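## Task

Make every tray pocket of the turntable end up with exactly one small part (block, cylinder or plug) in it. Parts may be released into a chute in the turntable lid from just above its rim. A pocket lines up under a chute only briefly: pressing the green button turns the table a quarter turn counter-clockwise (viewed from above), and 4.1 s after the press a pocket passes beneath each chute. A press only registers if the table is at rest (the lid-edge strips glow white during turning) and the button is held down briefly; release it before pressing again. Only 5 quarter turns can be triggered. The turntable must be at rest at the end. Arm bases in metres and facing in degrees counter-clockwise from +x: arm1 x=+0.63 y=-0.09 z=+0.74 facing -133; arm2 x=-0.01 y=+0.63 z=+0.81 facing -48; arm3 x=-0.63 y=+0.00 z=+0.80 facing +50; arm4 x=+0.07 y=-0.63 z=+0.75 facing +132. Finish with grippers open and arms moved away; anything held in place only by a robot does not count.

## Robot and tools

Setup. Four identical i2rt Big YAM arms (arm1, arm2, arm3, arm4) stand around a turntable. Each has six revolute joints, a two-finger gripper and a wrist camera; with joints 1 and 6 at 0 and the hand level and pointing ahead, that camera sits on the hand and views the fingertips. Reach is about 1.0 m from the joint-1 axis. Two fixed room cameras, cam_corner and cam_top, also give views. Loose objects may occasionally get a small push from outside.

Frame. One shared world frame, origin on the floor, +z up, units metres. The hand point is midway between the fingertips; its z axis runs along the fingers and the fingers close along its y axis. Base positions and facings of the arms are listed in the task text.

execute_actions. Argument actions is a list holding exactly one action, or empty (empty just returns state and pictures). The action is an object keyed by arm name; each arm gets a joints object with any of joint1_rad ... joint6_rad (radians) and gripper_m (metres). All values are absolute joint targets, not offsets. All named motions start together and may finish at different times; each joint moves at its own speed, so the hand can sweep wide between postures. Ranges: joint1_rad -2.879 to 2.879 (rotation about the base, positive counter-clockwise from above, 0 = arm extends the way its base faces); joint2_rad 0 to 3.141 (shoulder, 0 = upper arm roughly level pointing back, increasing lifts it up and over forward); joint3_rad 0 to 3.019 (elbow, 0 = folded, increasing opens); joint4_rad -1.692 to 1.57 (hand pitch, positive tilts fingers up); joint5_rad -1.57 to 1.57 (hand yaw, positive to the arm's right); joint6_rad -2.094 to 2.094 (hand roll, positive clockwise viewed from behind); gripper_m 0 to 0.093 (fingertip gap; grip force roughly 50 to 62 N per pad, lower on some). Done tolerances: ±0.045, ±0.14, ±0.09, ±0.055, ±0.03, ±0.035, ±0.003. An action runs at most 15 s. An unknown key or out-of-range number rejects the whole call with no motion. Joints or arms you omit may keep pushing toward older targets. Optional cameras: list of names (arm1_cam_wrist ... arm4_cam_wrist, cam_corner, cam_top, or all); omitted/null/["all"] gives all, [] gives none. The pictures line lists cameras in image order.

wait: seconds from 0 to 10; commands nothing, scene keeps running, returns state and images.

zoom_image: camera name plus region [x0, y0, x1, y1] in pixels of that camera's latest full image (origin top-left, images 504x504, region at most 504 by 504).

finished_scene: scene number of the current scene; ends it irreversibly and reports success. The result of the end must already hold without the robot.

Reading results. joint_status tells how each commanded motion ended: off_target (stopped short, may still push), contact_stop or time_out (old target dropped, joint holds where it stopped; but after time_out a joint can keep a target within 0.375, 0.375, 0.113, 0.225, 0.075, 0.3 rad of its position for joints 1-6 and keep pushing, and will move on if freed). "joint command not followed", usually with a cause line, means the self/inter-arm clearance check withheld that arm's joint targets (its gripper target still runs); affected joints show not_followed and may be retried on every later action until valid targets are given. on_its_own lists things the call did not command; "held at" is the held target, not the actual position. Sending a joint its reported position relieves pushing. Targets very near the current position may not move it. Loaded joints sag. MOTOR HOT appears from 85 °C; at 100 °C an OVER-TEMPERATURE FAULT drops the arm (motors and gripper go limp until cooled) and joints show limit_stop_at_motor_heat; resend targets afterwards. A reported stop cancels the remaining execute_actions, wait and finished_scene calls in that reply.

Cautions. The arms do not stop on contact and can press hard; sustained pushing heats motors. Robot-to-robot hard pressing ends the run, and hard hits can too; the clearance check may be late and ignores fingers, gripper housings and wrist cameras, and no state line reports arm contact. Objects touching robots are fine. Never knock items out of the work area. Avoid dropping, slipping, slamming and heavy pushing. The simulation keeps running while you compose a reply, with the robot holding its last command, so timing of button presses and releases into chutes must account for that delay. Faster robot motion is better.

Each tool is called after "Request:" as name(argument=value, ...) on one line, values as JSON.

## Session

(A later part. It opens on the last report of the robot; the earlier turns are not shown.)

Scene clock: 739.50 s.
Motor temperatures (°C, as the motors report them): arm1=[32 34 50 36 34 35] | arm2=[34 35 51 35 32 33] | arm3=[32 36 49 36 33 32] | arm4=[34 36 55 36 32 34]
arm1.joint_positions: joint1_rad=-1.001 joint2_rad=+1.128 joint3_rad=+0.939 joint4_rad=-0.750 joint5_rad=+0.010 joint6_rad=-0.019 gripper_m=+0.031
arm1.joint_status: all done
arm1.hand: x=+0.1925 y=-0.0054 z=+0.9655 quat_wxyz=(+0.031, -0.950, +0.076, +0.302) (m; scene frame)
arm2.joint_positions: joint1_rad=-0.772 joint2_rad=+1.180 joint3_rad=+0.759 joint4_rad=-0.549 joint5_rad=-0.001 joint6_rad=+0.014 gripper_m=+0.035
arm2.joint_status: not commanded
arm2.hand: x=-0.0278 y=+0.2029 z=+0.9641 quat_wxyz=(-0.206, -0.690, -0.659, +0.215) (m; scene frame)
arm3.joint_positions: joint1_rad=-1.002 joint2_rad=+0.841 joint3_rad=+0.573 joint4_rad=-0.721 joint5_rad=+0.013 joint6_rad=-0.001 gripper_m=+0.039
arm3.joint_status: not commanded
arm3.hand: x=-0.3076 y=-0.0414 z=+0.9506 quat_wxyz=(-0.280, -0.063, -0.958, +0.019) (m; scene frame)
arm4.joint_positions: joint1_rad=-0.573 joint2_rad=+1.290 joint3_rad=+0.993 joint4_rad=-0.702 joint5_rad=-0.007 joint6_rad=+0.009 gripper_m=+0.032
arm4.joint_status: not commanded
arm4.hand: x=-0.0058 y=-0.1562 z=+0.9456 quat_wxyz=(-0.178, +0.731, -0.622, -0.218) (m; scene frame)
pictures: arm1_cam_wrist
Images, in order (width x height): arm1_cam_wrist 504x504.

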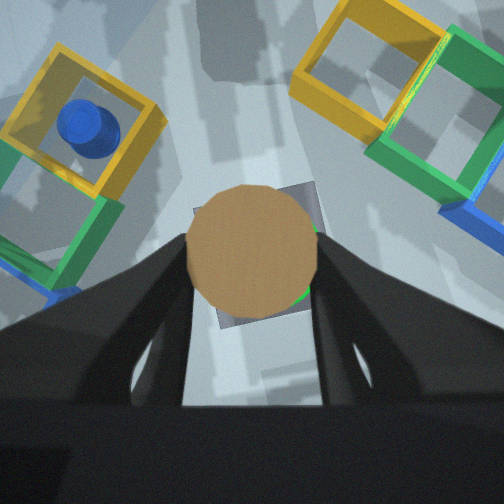

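Request:
execute_actions(actions=[{"arm1":{"joints":{"joint2_rad":1.25}}}], cameras=["arm1_cam_wrist","cam_top"])

Request:
execute_actions(actions=[{"arm1":{"joints":{"joint1_rad":-1.109,"joint2_rad":0.73,"joint4_rad":-0.932}}}], cameras=["cam_top"])

Request:
execute_actions(actions=[{"arm1":{"joints":{"joint3_rad":0.692}}}], cameras=["cam_top"])

Request:
wait(seconds=0.5)

Request:
wait(seconds=0.4)

Request:
wait(seconds=0.4)

Request:
wait(seconds=0.4)

Request:
wait(seconds=1.2)

Request:
wait(seconds=1.5)

Scene clock: 749.27 s.
Motor temperatures (°C, as the motors report them): arm1=[32 34 49 36 34 35] | arm2=[34 35 51 35 32 33] | arm3=[32 36 49 36 33 32] | arm4=[34 36 55 36 32 34]
arm1.joint_positions: joint1_rad=-1.001 joint2_rad=+1.213 joint3_rad=+0.944 joint4_rad=-0.734 joint5_rad=+0.010 joint6_rad=-0.019 gripper_m=+0.031
arm1.joint_status: all done
arm1.hand: x=+0.1812 y=-0.0037 z=+0.9335 quat_wxyz=(+0.027, -0.959, +0.077, +0.271) (m; scene frame)
arm2.joint_positions: joint1_rad=-0.772 joint2_rad=+1.180 joint3_rad=+0.759 joint4_rad=-0.549 joint5_rad=-0.001 joint6_rad=+0.014 gripper_m=+0.035
arm2.joint_status: not commanded
arm2.hand: x=-0.0278 y=+0.2029 z=+0.9641 quat_wxyz=(-0.206, -0.690, -0.659, +0.215) (m; scene frame)
arm3.joint_positions: joint1_rad=-1.002 joint2_rad=+0.841 joint3_rad=+0.573 joint4_rad=-0.721 joint5_rad=+0.013 joint6_rad=-0.001 gripper_m=+0.039
arm3.joint_status: not commanded
arm3.hand: x=-0.3076 y=-0.0414 z=+0.9506 quat_wxyz=(-0.280, -0.063, -0.958, +0.019) (m; scene frame)
arm4.joint_positions: joint1_rad=-0.573 joint2_rad=+1.290 joint3_rad=+0.993 joint4_rad=-0.702 joint5_rad=-0.007 joint6_rad=+0.009 gripper_m=+0.032
arm4.joint_status: not commanded
arm4.hand: x=-0.0058 y=-0.1562 z=+0.9456 quat_wxyz=(-0.178, +0.731, -0.622, -0.218) (m; scene frame)
pictures: arm1_cam_wrist, cam_top
Images, in order (width x height): arm1_cam_wrist 504x504, cam_top 504x504.

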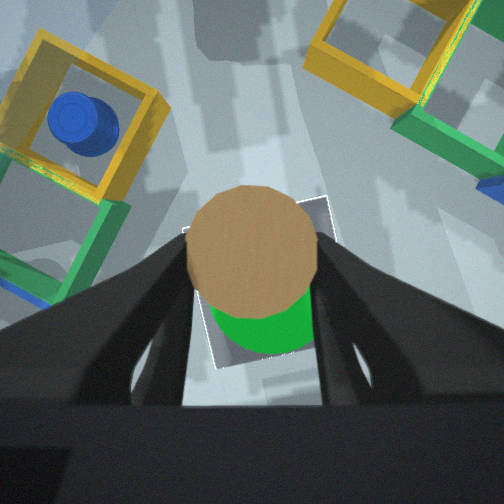

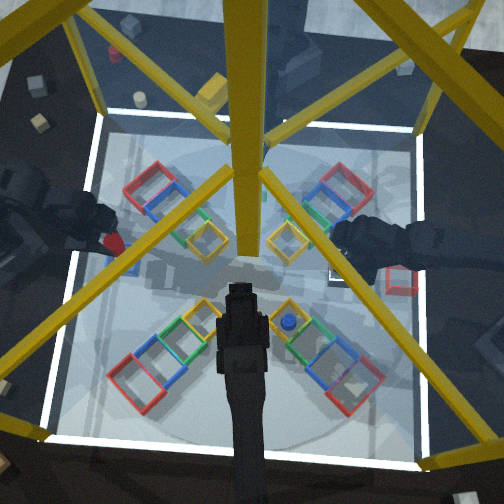

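Scene clock: 750.63 s.
Motor temperatures (°C, as the motors report them): arm1=[32 34 49 36 34 35] | arm2=[34 35 51 35 32 33] | arm3=[32 36 49 36 33 32] | arm4=[34 36 55 36 32 34]
arm1.joint_positions: joint1_rad=-1.115 joint2_rad=+0.721 joint3_rad=+0.932 joint4_rad=-0.915 joint5_rad=+0.010 joint6_rad=-0.019 gripper_m=+0.031
arm1.joint_status: all done
arm1.hand: x=+0.2968 y=+0.0169 z=+1.0872 quat_wxyz=(+0.065, -0.902, +0.125, +0.408) (m; scene frame)
arm2.joint_positions: joint1_rad=-0.772 joint2_rad=+1.180 joint3_rad=+0.759 joint4_rad=-0.549 joint5_rad=-0.001 joint6_rad=+0.014 gripper_m=+0.035
arm2.joint_status: not commanded
arm2.hand: x=-0.0278 y=+0.2029 z=+0.9641 quat_wxyz=(-0.206, -0.690, -0.659, +0.215) (m; scene frame)
arm3.joint_positions: joint1_rad=-1.002 joint2_rad=+0.841 joint3_rad=+0.573 joint4_rad=-0.721 joint5_rad=+0.013 joint6_rad=-0.001 gripper_m=+0.039
arm3.joint_status: not commanded
arm3.hand: x=-0.3076 y=-0.0414 z=+0.9506 quat_wxyz=(-0.280, -0.063, -0.958, +0.019) (m; scene frame)
arm4.joint_positions: joint1_rad=-0.573 joint2_rad=+1.290 joint3_rad=+0.993 joint4_rad=-0.702 joint5_rad=-0.007 joint6_rad=+0.009 gripper_m=+0.032
arm4.joint_status: not commanded
arm4.hand: x=-0.0058 y=-0.1562 z=+0.9456 quat_wxyz=(-0.178, +0.731, -0.622, -0.218) (m; scene frame)
pictures: cam_top
Images, in order (width x height): cam_top 504x504.

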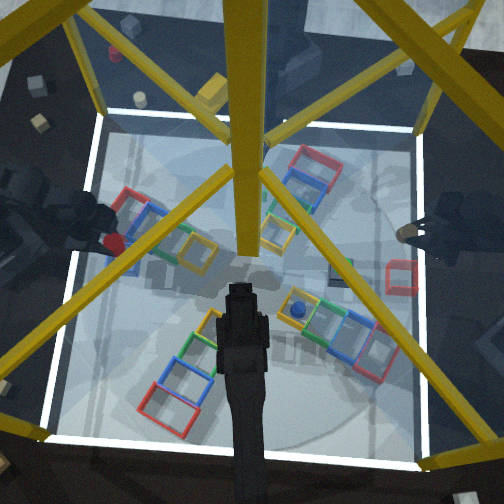

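Scene clock: 751.80 s.
Motor temperatures (°C, as the motors report them): arm1=[32 34 49 36 34 35] | arm2=[34 35 51 35 32 33] | arm3=[32 36 49 36 33 32] | arm4=[34 36 55 36 32 34]
arm1.joint_positions: joint1_rad=-1.115 joint2_rad=+0.726 joint3_rad=+0.693 joint4_rad=-0.921 joint5_rad=+0.010 joint6_rad=-0.019 gripper_m=+0.031
arm1.joint_status: all done
arm1.hand: x=+0.3327 y=+0.0054 z=+0.9549 quat_wxyz=(+0.047, -0.946, +0.130, +0.292) (m; scene frame)
arm2.joint_positions: joint1_rad=-0.772 joint2_rad=+1.180 joint3_rad=+0.759 joint4_rad=-0.549 joint5_rad=-0.001 joint6_rad=+0.014 gripper_m=+0.035
arm2.joint_status: not commanded
arm2.hand: x=-0.0278 y=+0.2029 z=+0.9641 quat_wxyz=(-0.206, -0.690, -0.659, +0.215) (m; scene frame)
arm3.joint_positions: joint1_rad=-1.002 joint2_rad=+0.841 joint3_rad=+0.573 joint4_rad=-0.721 joint5_rad=+0.013 joint6_rad=-0.001 gripper_m=+0.039
arm3.joint_status: not commanded
arm3.hand: x=-0.3076 y=-0.0414 z=+0.9506 quat_wxyz=(-0.280, -0.063, -0.958, +0.019) (m; scene frame)
arm4.joint_positions: joint1_rad=-0.573 joint2_rad=+1.290 joint3_rad=+0.993 joint4_rad=-0.702 joint5_rad=-0.007 joint6_rad=+0.009 gripper_m=+0.032
arm4.joint_status: not commanded
arm4.hand: x=-0.0058 y=-0.1562 z=+0.9456 quat_wxyz=(-0.178, +0.731, -0.622, -0.218) (m; scene frame)
pictures: cam_top
Images, in order (width x height): cam_top 504x504.

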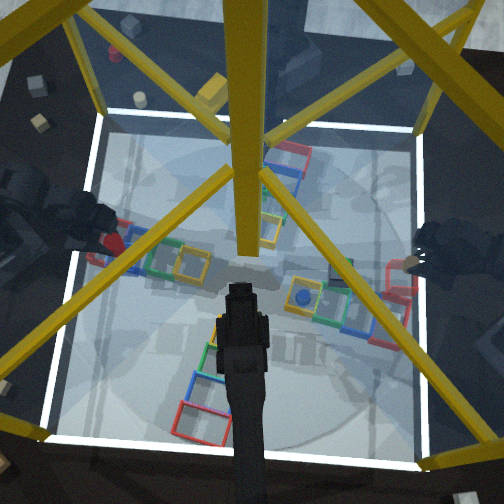

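Scene clock: 752.30 s.
Motor temperatures (°C, as the motors report them): arm1=[32 34 49 36 34 35] | arm2=[34 35 51 35 32 33] | arm3=[32 36 49 36 33 32] | arm4=[34 36 55 36 32 34]
arm1.joint_positions: joint1_rad=-1.115 joint2_rad=+0.726 joint3_rad=+0.693 joint4_rad=-0.921 joint5_rad=+0.010 joint6_rad=-0.019 gripper_m=+0.031
arm1.joint_status: all done
arm1.hand: x=+0.3327 y=+0.0054 z=+0.9549 quat_wxyz=(+0.047, -0.946, +0.130, +0.292) (m; scene frame)
arm2.joint_positions: joint1_rad=-0.772 joint2_rad=+1.180 joint3_rad=+0.759 joint4_rad=-0.549 joint5_rad=-0.001 joint6_rad=+0.014 gripper_m=+0.035
arm2.joint_status: not commanded
arm2.hand: x=-0.0278 y=+0.2029 z=+0.9641 quat_wxyz=(-0.206, -0.690, -0.659, +0.215) (m; scene frame)
arm3.joint_positions: joint1_rad=-1.002 joint2_rad=+0.841 joint3_rad=+0.573 joint4_rad=-0.721 joint5_rad=+0.013 joint6_rad=-0.001 gripper_m=+0.039
arm3.joint_status: not commanded
arm3.hand: x=-0.3076 y=-0.0414 z=+0.9506 quat_wxyz=(-0.280, -0.063, -0.958, +0.019) (m; scene frame)
arm4.joint_positions: joint1_rad=-0.573 joint2_rad=+1.290 joint3_rad=+0.993 joint4_rad=-0.702 joint5_rad=-0.007 joint6_rad=+0.009 gripper_m=+0.032
arm4.joint_status: not commanded
arm4.hand: x=-0.0058 y=-0.1562 z=+0.9456 quat_wxyz=(-0.178, +0.731, -0.622, -0.218) (m; scene frame)
wait: 0.50 s; at rest by 0.27 s
pictures: arm1_cam_wrist, arm2_cam_wrist, arm3_cam_wrist, arm4_cam_wrist, cam_corner, cam_top
Images, in order (width x height): arm1_cam_wrist 504x504, arm2_cam_wrist 504x504, arm3_cam_wrist 504x504, arm4_cam_wrist 504x504, cam_corner 504x504, cam_top 504x504.

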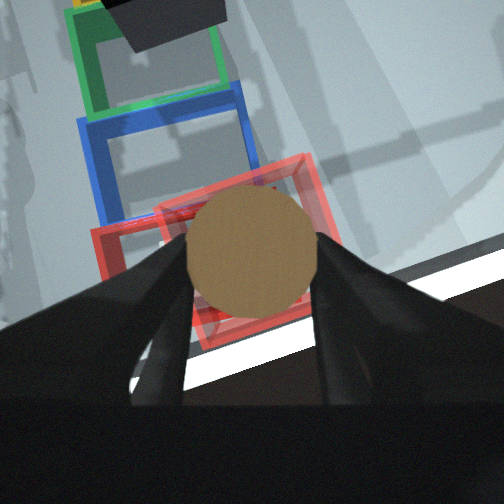

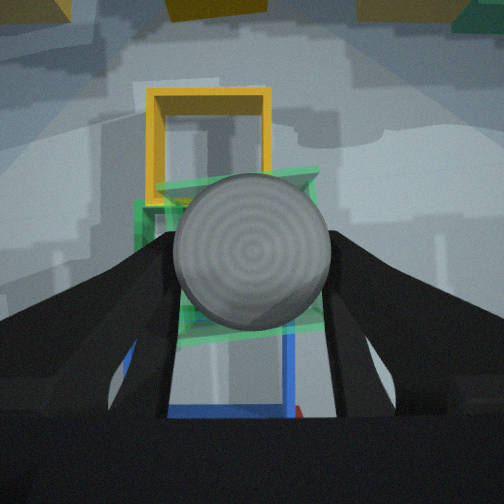

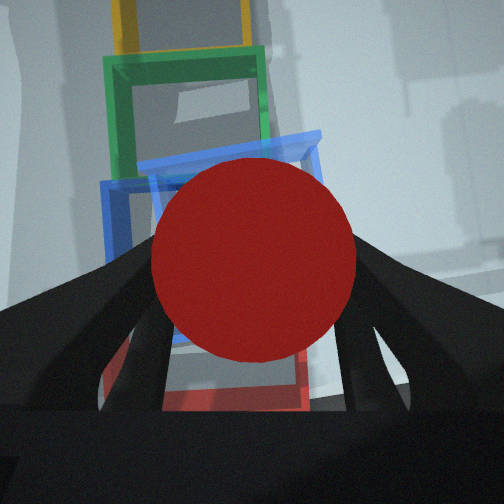

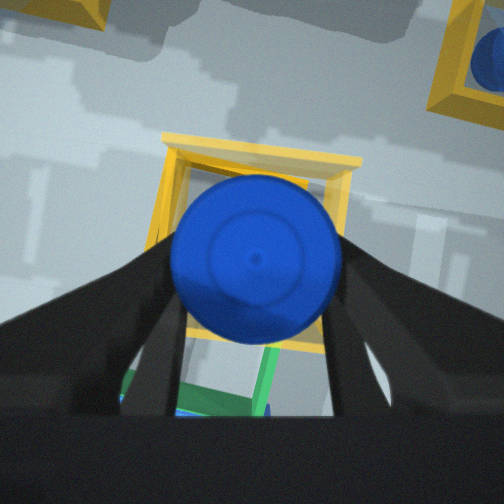

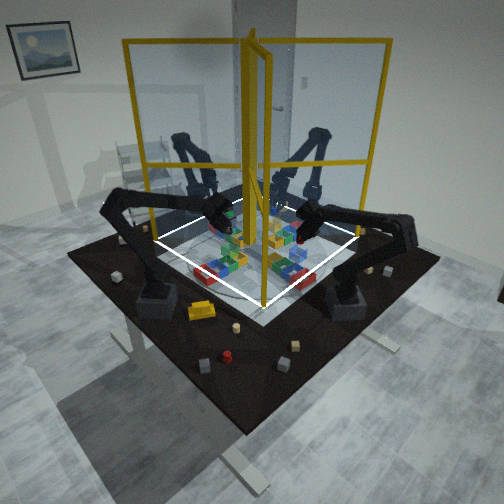

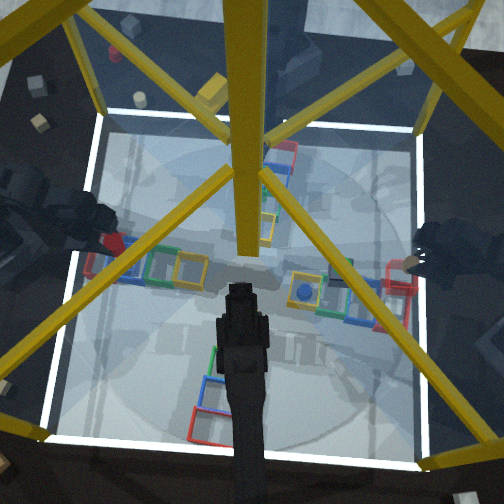

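Scene clock: 752.70 s.
Motor temperatures (°C, as the motors report them): arm1=[32 34 49 36 34 35] | arm2=[34 35 51 35 32 33] | arm3=[32 36 49 36 33 32] | arm4=[34 36 55 36 32 34]
arm1.joint_positions: joint1_rad=-1.115 joint2_rad=+0.726 joint3_rad=+0.693 joint4_rad=-0.921 joint5_rad=+0.010 joint6_rad=-0.019 gripper_m=+0.031
arm1.joint_status: all done
arm1.hand: x=+0.3327 y=+0.0054 z=+0.9549 quat_wxyz=(+0.047, -0.946, +0.130, +0.292) (m; scene frame)
arm2.joint_positions: joint1_rad=-0.772 joint2_rad=+1.180 joint3_rad=+0.759 joint4_rad=-0.549 joint5_rad=-0.001 joint6_rad=+0.014 gripper_m=+0.035
arm2.joint_status: not commanded
arm2.hand: x=-0.0278 y=+0.2029 z=+0.9641 quat_wxyz=(-0.206, -0.690, -0.659, +0.215) (m; scene frame)
arm3.joint_positions: joint1_rad=-1.002 joint2_rad=+0.841 joint3_rad=+0.573 joint4_rad=-0.721 joint5_rad=+0.013 joint6_rad=-0.001 gripper_m=+0.039
arm3.joint_status: not commanded
arm3.hand: x=-0.3076 y=-0.0414 z=+0.9506 quat_wxyz=(-0.280, -0.063, -0.958, +0.019) (m; scene frame)
arm4.joint_positions: joint1_rad=-0.573 joint2_rad=+1.290 joint3_rad=+0.993 joint4_rad=-0.702 joint5_rad=-0.007 joint6_rad=+0.009 gripper_m=+0.032
arm4.joint_status: not commanded
arm4.hand: x=-0.0058 y=-0.1562 z=+0.9456 quat_wxyz=(-0.178, +0.731, -0.622, -0.218) (m; scene frame)
wait: 0.40 s; at rest by 0.27 s
pictures: arm1_cam_wrist, arm2_cam_wrist, arm3_cam_wrist, arm4_cam_wrist, cam_corner, cam_top
Images, in order (width x height): arm1_cam_wrist 504x504, arm2_cam_wrist 504x504, arm3_cam_wrist 504x504, arm4_cam_wrist 504x504, cam_corner 504x504, cam_top 504x504.

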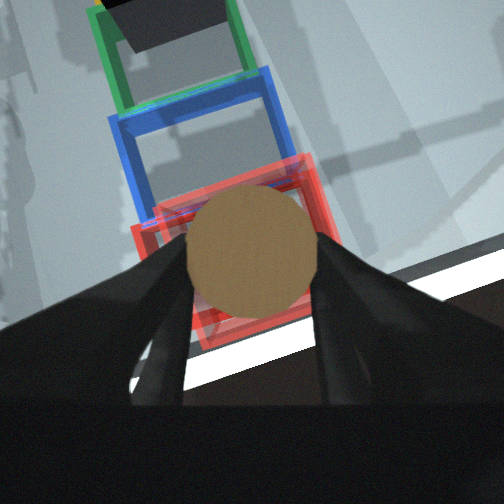

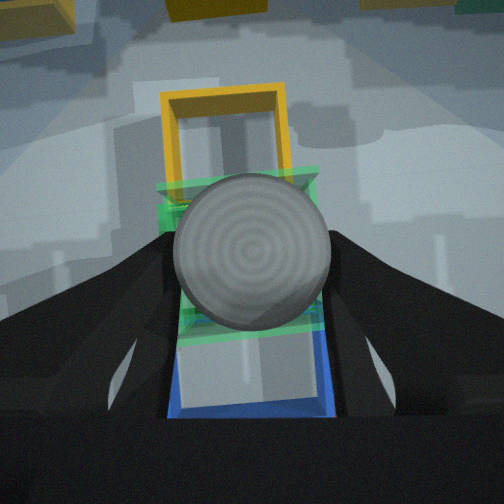

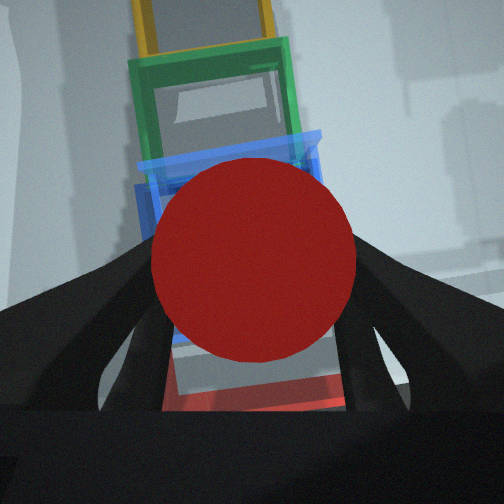

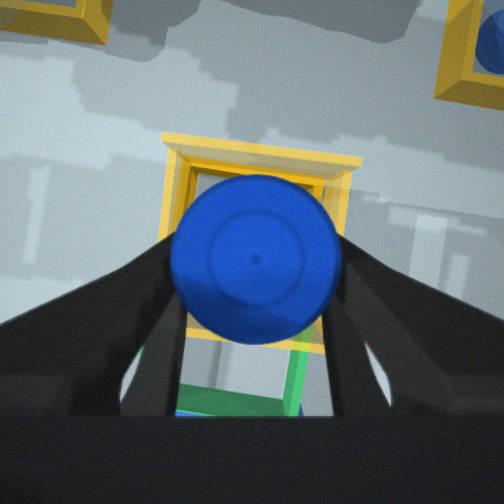

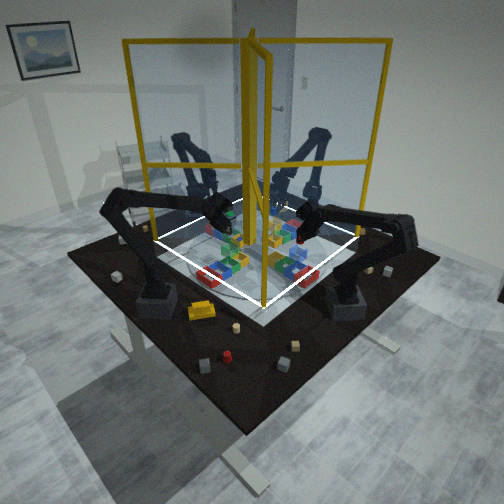

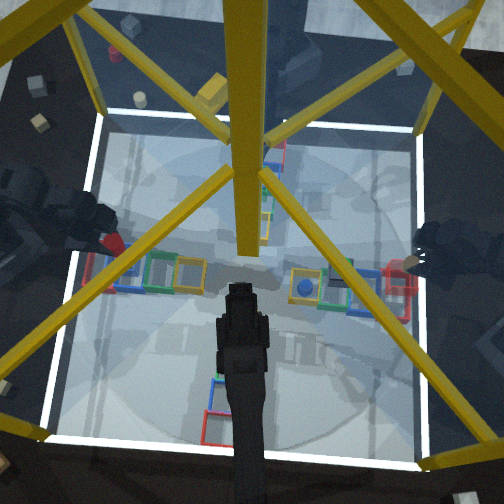

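Scene clock: 753.10 s.
Motor temperatures (°C, as the motors report them): arm1=[32 34 49 36 34 35] | arm2=[34 35 51 35 32 33] | arm3=[32 36 49 36 33 32] | arm4=[34 36 55 36 32 34]
arm1.joint_positions: joint1_rad=-1.115 joint2_rad=+0.726 joint3_rad=+0.693 joint4_rad=-0.921 joint5_rad=+0.010 joint6_rad=-0.019 gripper_m=+0.031
arm1.joint_status: all done
arm1.hand: x=+0.3327 y=+0.0054 z=+0.9549 quat_wxyz=(+0.047, -0.946, +0.130, +0.292) (m; scene frame)
arm2.joint_positions: joint1_rad=-0.772 joint2_rad=+1.180 joint3_rad=+0.759 joint4_rad=-0.549 joint5_rad=-0.001 joint6_rad=+0.014 gripper_m=+0.035
arm2.joint_status: not commanded
arm2.hand: x=-0.0278 y=+0.2029 z=+0.9641 quat_wxyz=(-0.206, -0.690, -0.659, +0.215) (m; scene frame)
arm3.joint_positions: joint1_rad=-1.002 joint2_rad=+0.841 joint3_rad=+0.573 joint4_rad=-0.721 joint5_rad=+0.013 joint6_rad=-0.001 gripper_m=+0.039
arm3.joint_status: not commanded
arm3.hand: x=-0.3076 y=-0.0414 z=+0.9506 quat_wxyz=(-0.280, -0.063, -0.958, +0.019) (m; scene frame)
arm4.joint_positions: joint1_rad=-0.573 joint2_rad=+1.290 joint3_rad=+0.993 joint4_rad=-0.702 joint5_rad=-0.007 joint6_rad=+0.009 gripper_m=+0.032
arm4.joint_status: not commanded
arm4.hand: x=-0.0058 y=-0.1562 z=+0.9456 quat_wxyz=(-0.178, +0.731, -0.622, -0.218) (m; scene frame)
wait: 0.40 s; at rest by 0.27 s
pictures: arm1_cam_wrist, arm2_cam_wrist, arm3_cam_wrist, arm4_cam_wrist, cam_corner, cam_top
Images, in order (width x height): arm1_cam_wrist 504x504, arm2_cam_wrist 504x504, arm3_cam_wrist 504x504, arm4_cam_wrist 504x504, cam_corner 504x504, cam_top 504x504.

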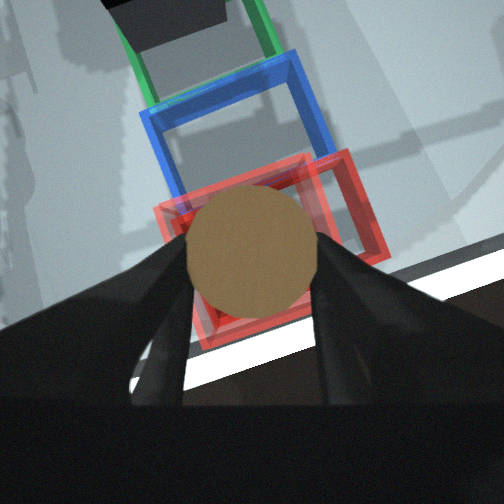

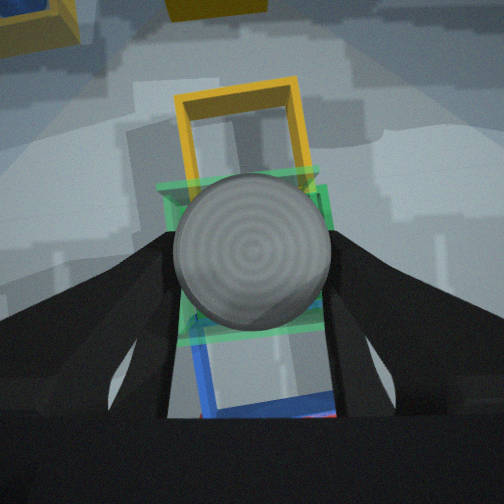

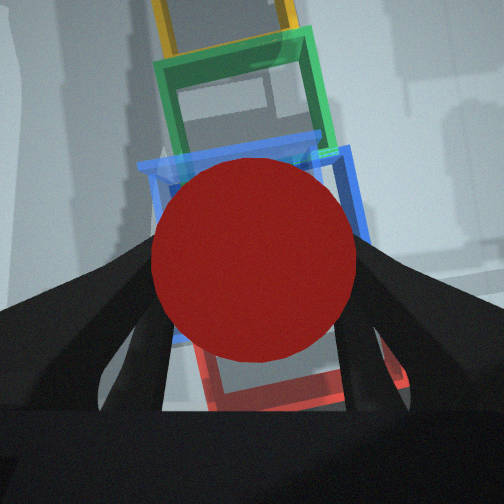

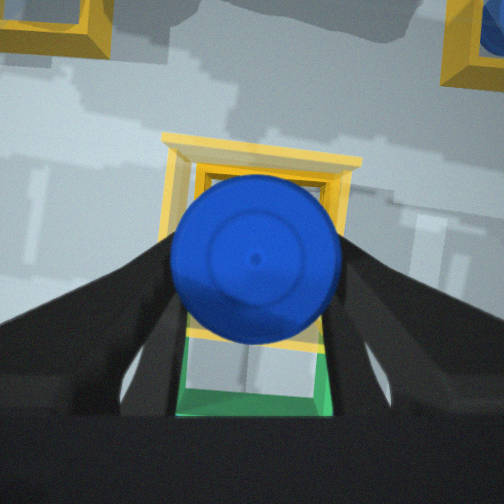

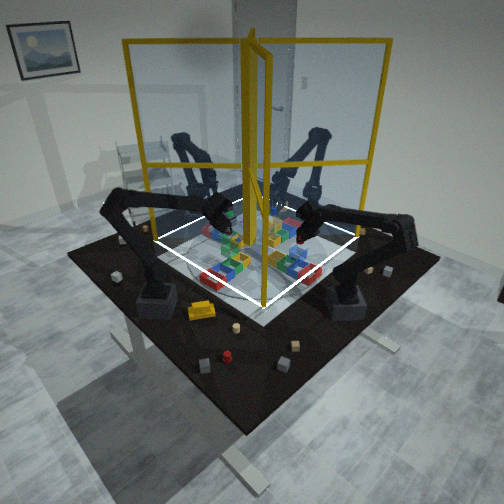

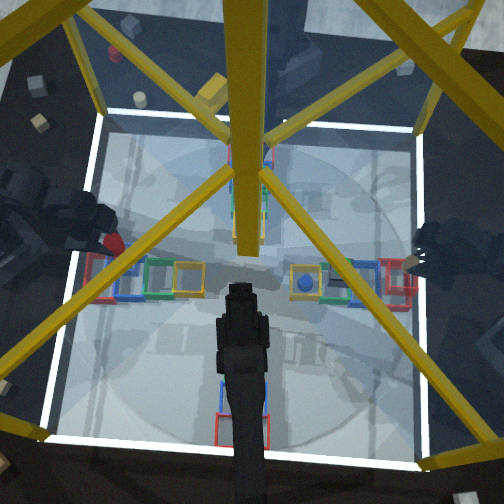

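Scene clock: 753.50 s.
Motor temperatures (°C, as the motors report them): arm1=[32 34 49 36 34 35] | arm2=[34 35 51 35 32 33] | arm3=[32 36 49 36 33 32] | arm4=[34 36 55 36 32 34]
arm1.joint_positions: joint1_rad=-1.115 joint2_rad=+0.726 joint3_rad=+0.693 joint4_rad=-0.921 joint5_rad=+0.010 joint6_rad=-0.019 gripper_m=+0.031
arm1.joint_status: all done
arm1.hand: x=+0.3327 y=+0.0054 z=+0.9549 quat_wxyz=(+0.047, -0.946, +0.130, +0.292) (m; scene frame)
arm2.joint_positions: joint1_rad=-0.772 joint2_rad=+1.180 joint3_rad=+0.759 joint4_rad=-0.549 joint5_rad=-0.001 joint6_rad=+0.014 gripper_m=+0.035
arm2.joint_status: not commanded
arm2.hand: x=-0.0278 y=+0.2029 z=+0.9641 quat_wxyz=(-0.206, -0.690, -0.659, +0.215) (m; scene frame)
arm3.joint_positions: joint1_rad=-1.002 joint2_rad=+0.841 joint3_rad=+0.573 joint4_rad=-0.721 joint5_rad=+0.013 joint6_rad=-0.001 gripper_m=+0.039
arm3.joint_status: not commanded
arm3.hand: x=-0.3076 y=-0.0414 z=+0.9506 quat_wxyz=(-0.280, -0.063, -0.958, +0.019) (m; scene frame)
arm4.joint_positions: joint1_rad=-0.573 joint2_rad=+1.290 joint3_rad=+0.993 joint4_rad=-0.702 joint5_rad=-0.007 joint6_rad=+0.009 gripper_m=+0.032
arm4.joint_status: not commanded
arm4.hand: x=-0.0058 y=-0.1562 z=+0.9456 quat_wxyz=(-0.178, +0.731, -0.622, -0.218) (m; scene frame)
wait: 0.40 s; at rest by 0.27 s
pictures: arm1_cam_wrist, arm2_cam_wrist, arm3_cam_wrist, arm4_cam_wrist, cam_corner, cam_top
Images, in order (width x height): arm1_cam_wrist 504x504, arm2_cam_wrist 504x504, arm3_cam_wrist 504x504, arm4_cam_wrist 504x504, cam_corner 504x504, cam_top 504x504.

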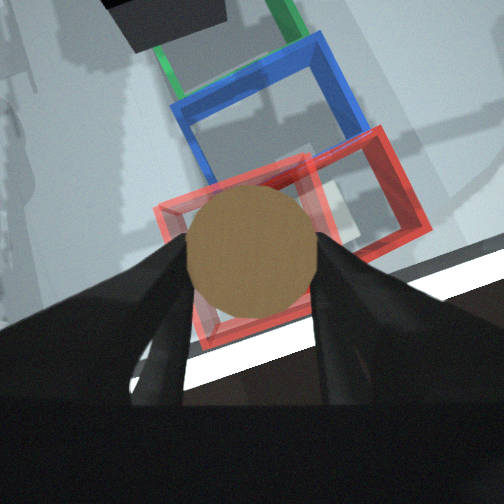

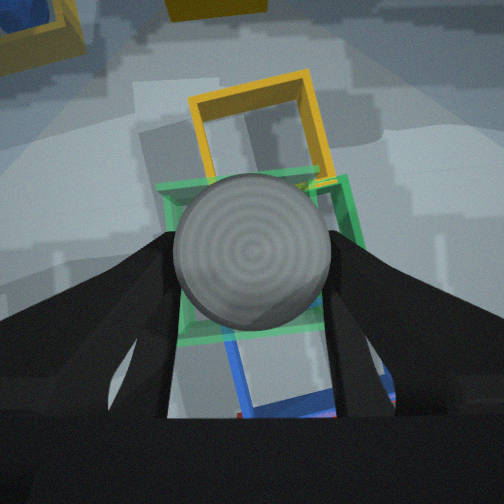

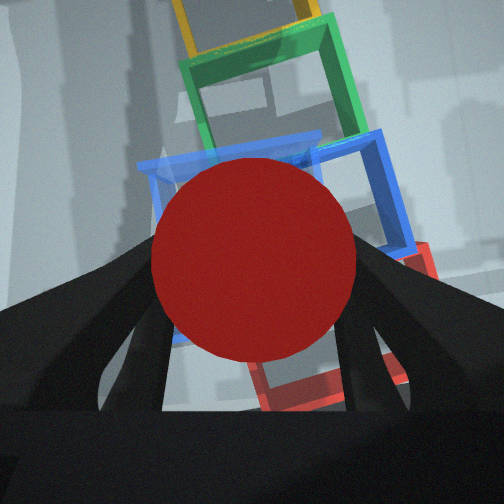

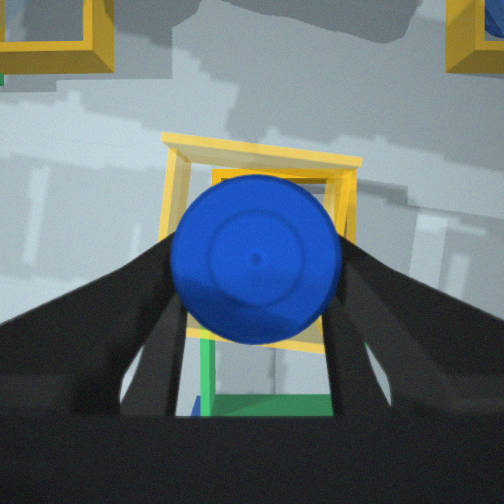

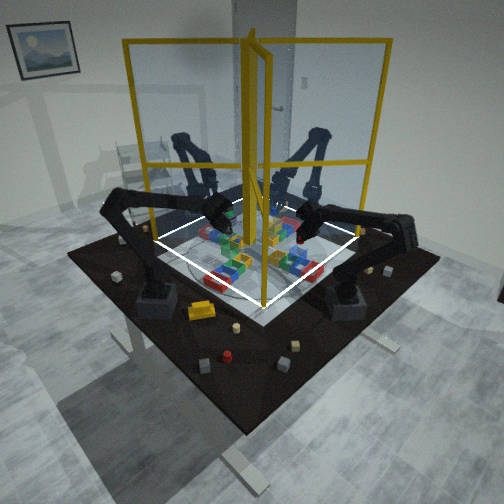

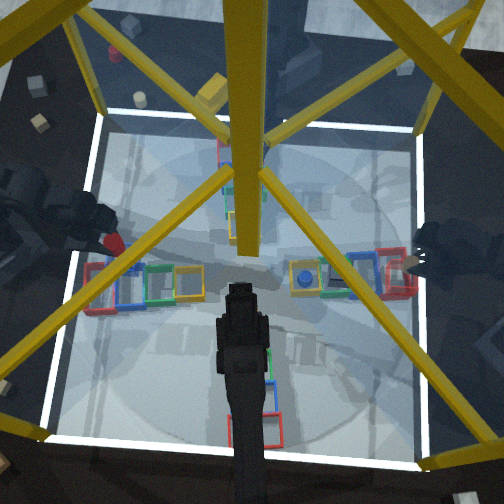

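Scene clock: 754.70 s.
Motor temperatures (°C, as the motors report them): arm1=[32 34 49 36 34 35] | arm2=[34 35 51 35 32 33] | arm3=[32 36 49 36 33 32] | arm4=[34 36 55 36 32 34]
arm1.joint_positions: joint1_rad=-1.115 joint2_rad=+0.726 joint3_rad=+0.693 joint4_rad=-0.921 joint5_rad=+0.010 joint6_rad=-0.019 gripper_m=+0.031
arm1.joint_status: all done
arm1.hand: x=+0.3327 y=+0.0054 z=+0.9549 quat_wxyz=(+0.047, -0.946, +0.130, +0.292) (m; scene frame)
arm2.joint_positions: joint1_rad=-0.772 joint2_rad=+1.180 joint3_rad=+0.759 joint4_rad=-0.549 joint5_rad=-0.001 joint6_rad=+0.014 gripper_m=+0.035
arm2.joint_status: not commanded
arm2.hand: x=-0.0278 y=+0.2029 z=+0.9641 quat_wxyz=(-0.206, -0.690, -0.659, +0.215) (m; scene frame)
arm3.joint_positions: joint1_rad=-1.002 joint2_rad=+0.841 joint3_rad=+0.573 joint4_rad=-0.721 joint5_rad=+0.013 joint6_rad=-0.001 gripper_m=+0.039
arm3.joint_status: not commanded
arm3.hand: x=-0.3076 y=-0.0414 z=+0.9506 quat_wxyz=(-0.280, -0.063, -0.958, +0.019) (m; scene frame)
arm4.joint_positions: joint1_rad=-0.573 joint2_rad=+1.290 joint3_rad=+0.993 joint4_rad=-0.702 joint5_rad=-0.007 joint6_rad=+0.009 gripper_m=+0.032
arm4.joint_status: not commanded
arm4.hand: x=-0.0058 y=-0.1562 z=+0.9456 quat_wxyz=(-0.178, +0.731, -0.622, -0.218) (m; scene frame)
wait: 1.20 s; at rest by 0.27 s
pictures: arm1_cam_wrist, arm2_cam_wrist, arm3_cam_wrist, arm4_cam_wrist, cam_corner, cam_top
Images, in order (width x height): arm1_cam_wrist 504x504, arm2_cam_wrist 504x504, arm3_cam_wrist 504x504, arm4_cam_wrist 504x504, cam_corner 504x504, cam_top 504x504.

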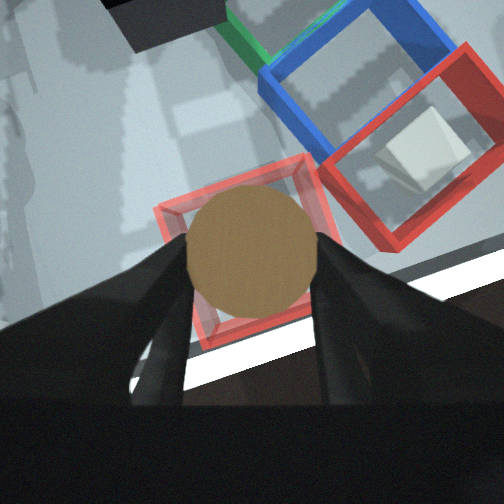

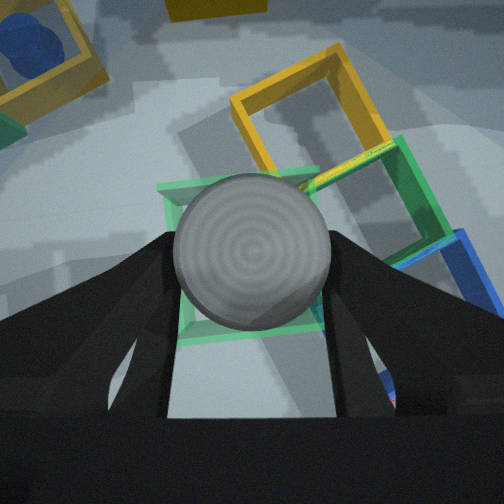

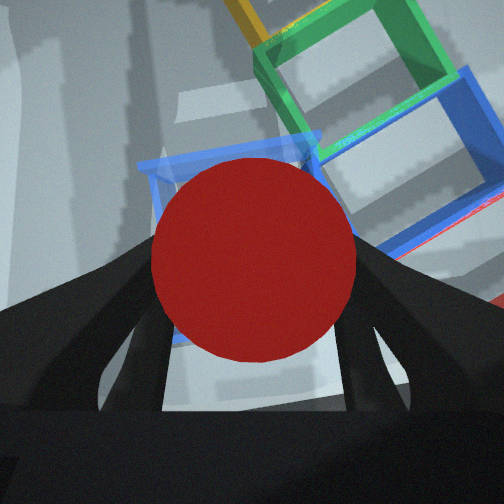

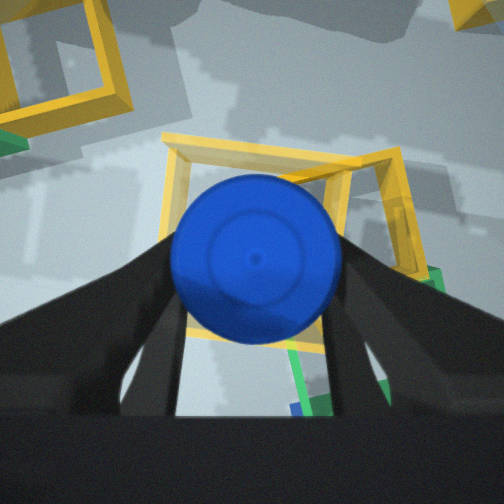

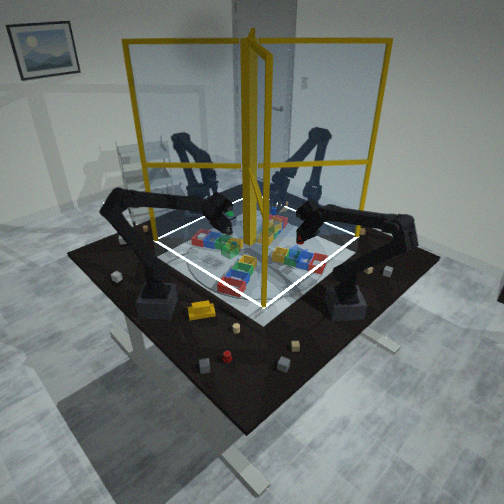

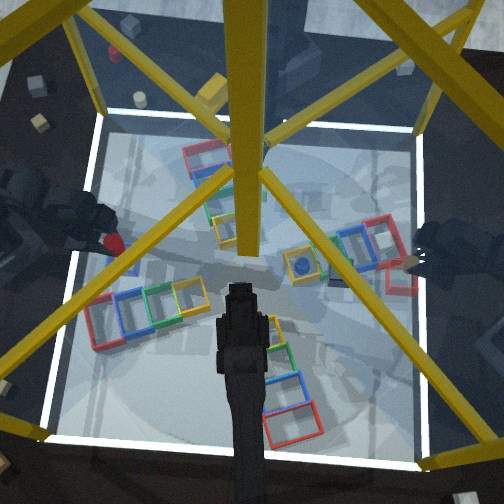

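Scene clock: 756.20 s.
Motor temperatures (°C, as the motors report them): arm1=[32 34 49 36 34 35] | arm2=[34 35 51 35 32 33] | arm3=[32 36 49 36 33 32] | arm4=[34 36 55 36 32 34]
arm1.joint_positions: joint1_rad=-1.115 joint2_rad=+0.726 joint3_rad=+0.693 joint4_rad=-0.921 joint5_rad=+0.010 joint6_rad=-0.019 gripper_m=+0.031
arm1.joint_status: all done
arm1.hand: x=+0.3327 y=+0.0054 z=+0.9549 quat_wxyz=(+0.047, -0.946, +0.130, +0.292) (m; scene frame)
arm2.joint_positions: joint1_rad=-0.772 joint2_rad=+1.180 joint3_rad=+0.759 joint4_rad=-0.549 joint5_rad=-0.001 joint6_rad=+0.014 gripper_m=+0.035
arm2.joint_status: not commanded
arm2.hand: x=-0.0278 y=+0.2029 z=+0.9641 quat_wxyz=(-0.206, -0.690, -0.659, +0.215) (m; scene frame)
arm3.joint_positions: joint1_rad=-1.002 joint2_rad=+0.841 joint3_rad=+0.573 joint4_rad=-0.721 joint5_rad=+0.013 joint6_rad=-0.001 gripper_m=+0.039
arm3.joint_status: not commanded
arm3.hand: x=-0.3076 y=-0.0414 z=+0.9506 quat_wxyz=(-0.280, -0.063, -0.958, +0.019) (m; scene frame)
arm4.joint_positions: joint1_rad=-0.573 joint2_rad=+1.290 joint3_rad=+0.993 joint4_rad=-0.702 joint5_rad=-0.007 joint6_rad=+0.009 gripper_m=+0.032
arm4.joint_status: not commanded
arm4.hand: x=-0.0058 y=-0.1562 z=+0.9456 quat_wxyz=(-0.178, +0.731, -0.622, -0.218) (m; scene frame)
wait: 1.50 s; at rest by 0.27 s
pictures: arm1_cam_wrist, arm2_cam_wrist, arm3_cam_wrist, arm4_cam_wrist, cam_corner, cam_top
Images, in order (width x height): arm1_cam_wrist 504x504, arm2_cam_wrist 504x504, arm3_cam_wrist 504x504, arm4_cam_wrist 504x504, cam_corner 504x504, cam_top 504x504.

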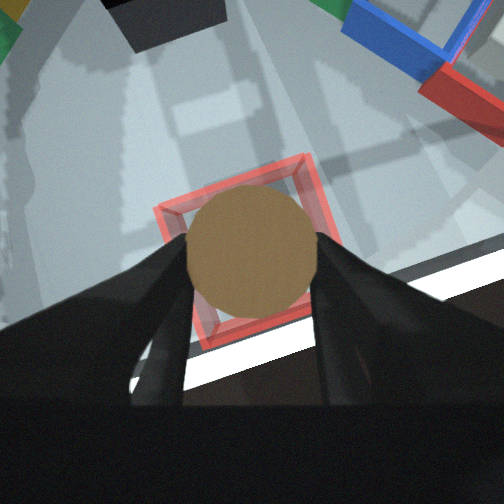

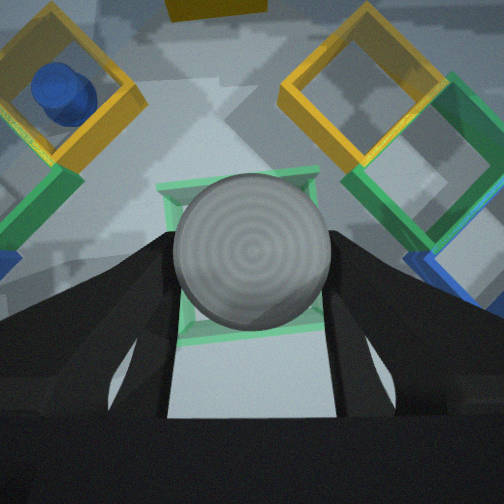

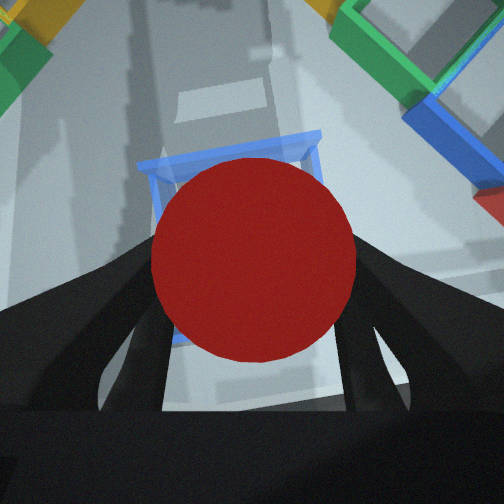

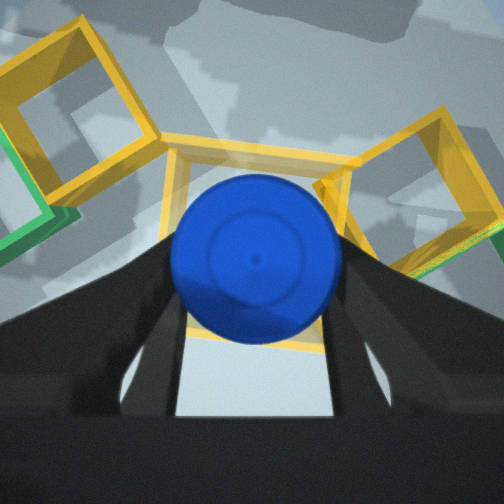

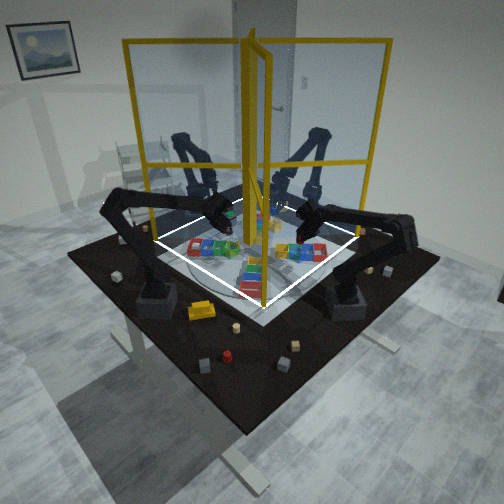

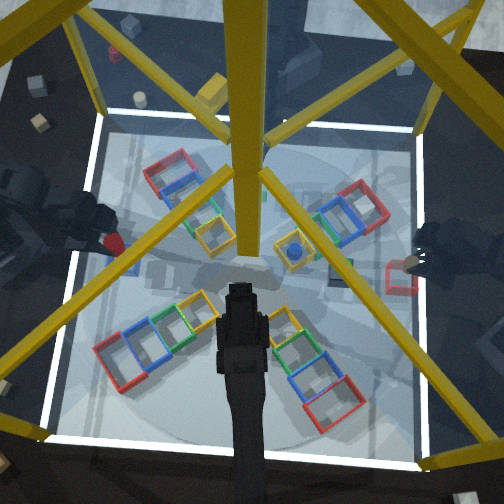

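Request:
execute_actions(actions=[{"arm1":{"joints":{"joint3_rad":0.968}},"arm3":{"joints":{"joint1_rad":-0.988,"joint4_rad":-0.675}}}], cameras=["arm3_cam_wrist"])

Request:
execute_actions(actions=[{"arm1":{"joints":{"joint1_rad":-0.996,"joint2_rad":1.118,"joint4_rad":-0.73}}}], cameras=["arm1_cam_wrist","cam_top"])

Scene clock: 817.83 s.
Motor temperatures (°C, as the motors report them): arm1=[32 34 50 36 34 35] | arm2=[34 35 51 35 32 33] | arm3=[32 36 50 36 33 32] | arm4=[34 37 56 36 32 34]
arm1.joint_positions: joint1_rad=-1.115 joint2_rad=+0.727 joint3_rad=+0.939 joint4_rad=-0.923 joint5_rad=+0.010 joint6_rad=-0.019 gripper_m=+0.031
arm1.joint_status: all done
arm1.hand: x=+0.2963 y=+0.0170 z=+1.0878 quat_wxyz=(+0.064, -0.904, +0.125, +0.404) (m; scene frame)
arm2.joint_positions: joint1_rad=-0.772 joint2_rad=+1.180 joint3_rad=+0.759 joint4_rad=-0.549 joint5_rad=-0.001 joint6_rad=+0.014 gripper_m=+0.035
arm2.joint_status: not commanded
arm2.hand: x=-0.0278 y=+0.2029 z=+0.9641 quat_wxyz=(-0.206, -0.690, -0.659, +0.215) (m; scene frame)
arm3.joint_positions: joint1_rad=-0.996 joint2_rad=+0.841 joint3_rad=+0.573 joint4_rad=-0.702 joint5_rad=+0.013 joint6_rad=-0.001 gripper_m=+0.039
arm3.joint_status: all done
arm3.hand: x=-0.3034 y=-0.0402 z=+0.9532 quat_wxyz=(-0.289, -0.060, -0.955, +0.019) (m; scene frame)
arm4.joint_positions: joint1_rad=-0.573 joint2_rad=+1.290 joint3_rad=+0.993 joint4_rad=-0.702 joint5_rad=-0.007 joint6_rad=+0.009 gripper_m=+0.032
arm4.joint_status: not commanded
arm4.hand: x=-0.0058 y=-0.1562 z=+0.9456 quat_wxyz=(-0.178, +0.731, -0.622, -0.218) (m; scene frame)
pictures: arm3_cam_wrist
Images, in order (width x height): arm3_cam_wrist 504x504.

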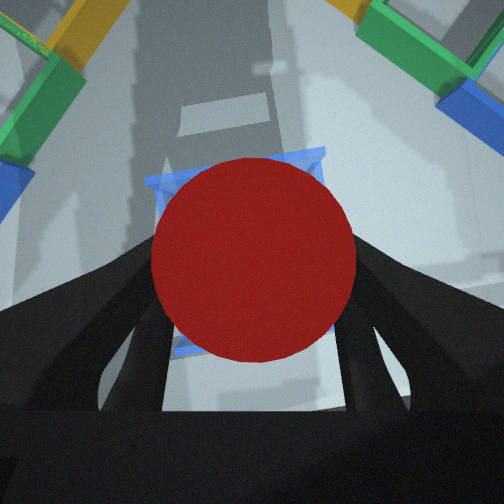

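Scene clock: 818.97 s.
Motor temperatures (°C, as the motors report them): arm1=[32 34 50 36 34 35] | arm2=[34 35 51 35 32 33] | arm3=[32 36 50 36 33 32] | arm4=[34 37 56 36 32 34]
arm1.joint_positions: joint1_rad=-0.997 joint2_rad=+1.129 joint3_rad=+0.939 joint4_rad=-0.751 joint5_rad=+0.010 joint6_rad=-0.019 gripper_m=+0.031
arm1.joint_status: all done
arm1.hand: x=+0.1925 y=-0.0070 z=+0.9649 quat_wxyz=(+0.030, -0.950, +0.075, +0.301) (m; scene frame)
arm2.joint_positions: joint1_rad=-0.772 joint2_rad=+1.180 joint3_rad=+0.759 joint4_rad=-0.549 joint5_rad=-0.001 joint6_rad=+0.014 gripper_m=+0.035
arm2.joint_status: not commanded
arm2.hand: x=-0.0278 y=+0.2029 z=+0.9641 quat_wxyz=(-0.206, -0.690, -0.659, +0.215) (m; scene frame)
arm3.joint_positions: joint1_rad=-0.996 joint2_rad=+0.841 joint3_rad=+0.573 joint4_rad=-0.702 joint5_rad=+0.013 joint6_rad=-0.001 gripper_m=+0.039
arm3.joint_status: not commanded
arm3.hand: x=-0.3034 y=-0.0402 z=+0.9532 quat_wxyz=(-0.289, -0.060, -0.955, +0.019) (m; scene frame)
arm4.joint_positions: joint1_rad=-0.573 joint2_rad=+1.290 joint3_rad=+0.993 joint4_rad=-0.702 joint5_rad=-0.007 joint6_rad=+0.009 gripper_m=+0.032
arm4.joint_status: not commanded
arm4.hand: x=-0.0058 y=-0.1562 z=+0.9456 quat_wxyz=(-0.178, +0.731, -0.622, -0.218) (m; scene frame)
pictures: arm1_cam_wrist, cam_top
Images, in order (width x height): arm1_cam_wrist 504x504, cam_top 504x504.

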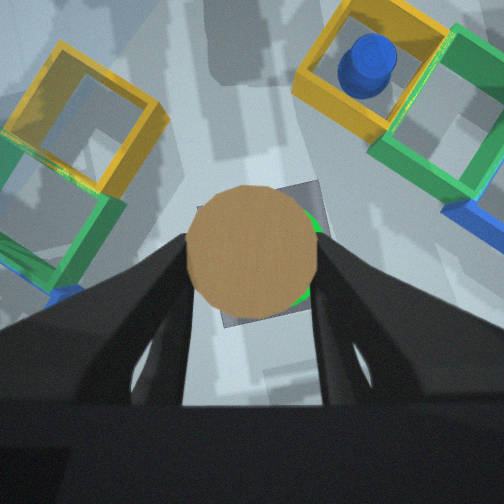

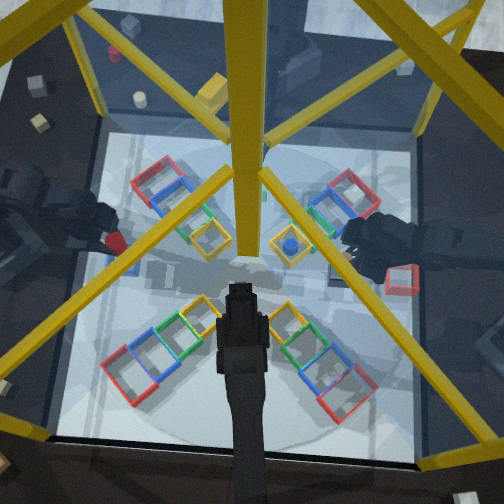

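Request:
execute_actions(actions=[], cameras=["cam_top"])

Scene clock: 860.20 s.
Motor temperatures (°C, as the motors report them): arm1=[32 35 53 36 34 35] | arm2=[34 35 51 35 32 33] | arm3=[32 36 50 36 33 32] | arm4=[34 37 56 36 32 34]
arm1.joint_positions: joint1_rad=-0.997 joint2_rad=+1.129 joint3_rad=+0.939 joint4_rad=-0.751 joint5_rad=+0.010 joint6_rad=-0.019 gripper_m=+0.031
arm1.joint_status: all done
arm1.hand: x=+0.1925 y=-0.0070 z=+0.9649 quat_wxyz=(+0.030, -0.950, +0.075, +0.301) (m; scene frame)
arm2.joint_positions: joint1_rad=-0.772 joint2_rad=+1.180 joint3_rad=+0.759 joint4_rad=-0.549 joint5_rad=-0.001 joint6_rad=+0.014 gripper_m=+0.035
arm2.joint_status: not commanded
arm2.hand: x=-0.0278 y=+0.2029 z=+0.9641 quat_wxyz=(-0.206, -0.690, -0.659, +0.215) (m; scene frame)
arm3.joint_positions: joint1_rad=-0.996 joint2_rad=+0.841 joint3_rad=+0.573 joint4_rad=-0.702 joint5_rad=+0.013 joint6_rad=-0.001 gripper_m=+0.039
arm3.joint_status: not commanded
arm3.hand: x=-0.3034 y=-0.0402 z=+0.9532 quat_wxyz=(-0.289, -0.060, -0.955, +0.019) (m; scene frame)
arm4.joint_positions: joint1_rad=-0.573 joint2_rad=+1.290 joint3_rad=+0.993 joint4_rad=-0.702 joint5_rad=-0.007 joint6_rad=+0.009 gripper_m=+0.032
arm4.joint_status: not commanded
arm4.hand: x=-0.0058 y=-0.1562 z=+0.9456 quat_wxyz=(-0.178, +0.731, -0.622, -0.218) (m; scene frame)
pictures: cam_top
Images, in order (width x height): cam_top 504x504.

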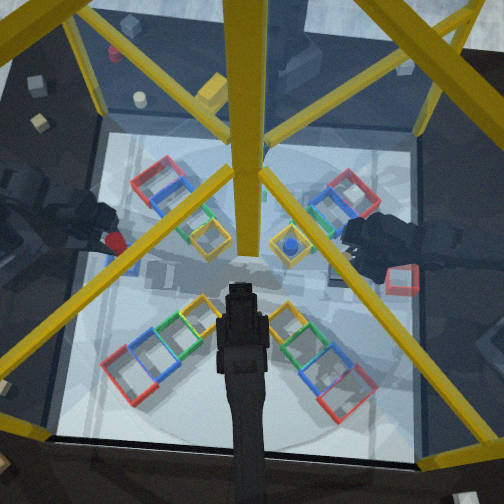

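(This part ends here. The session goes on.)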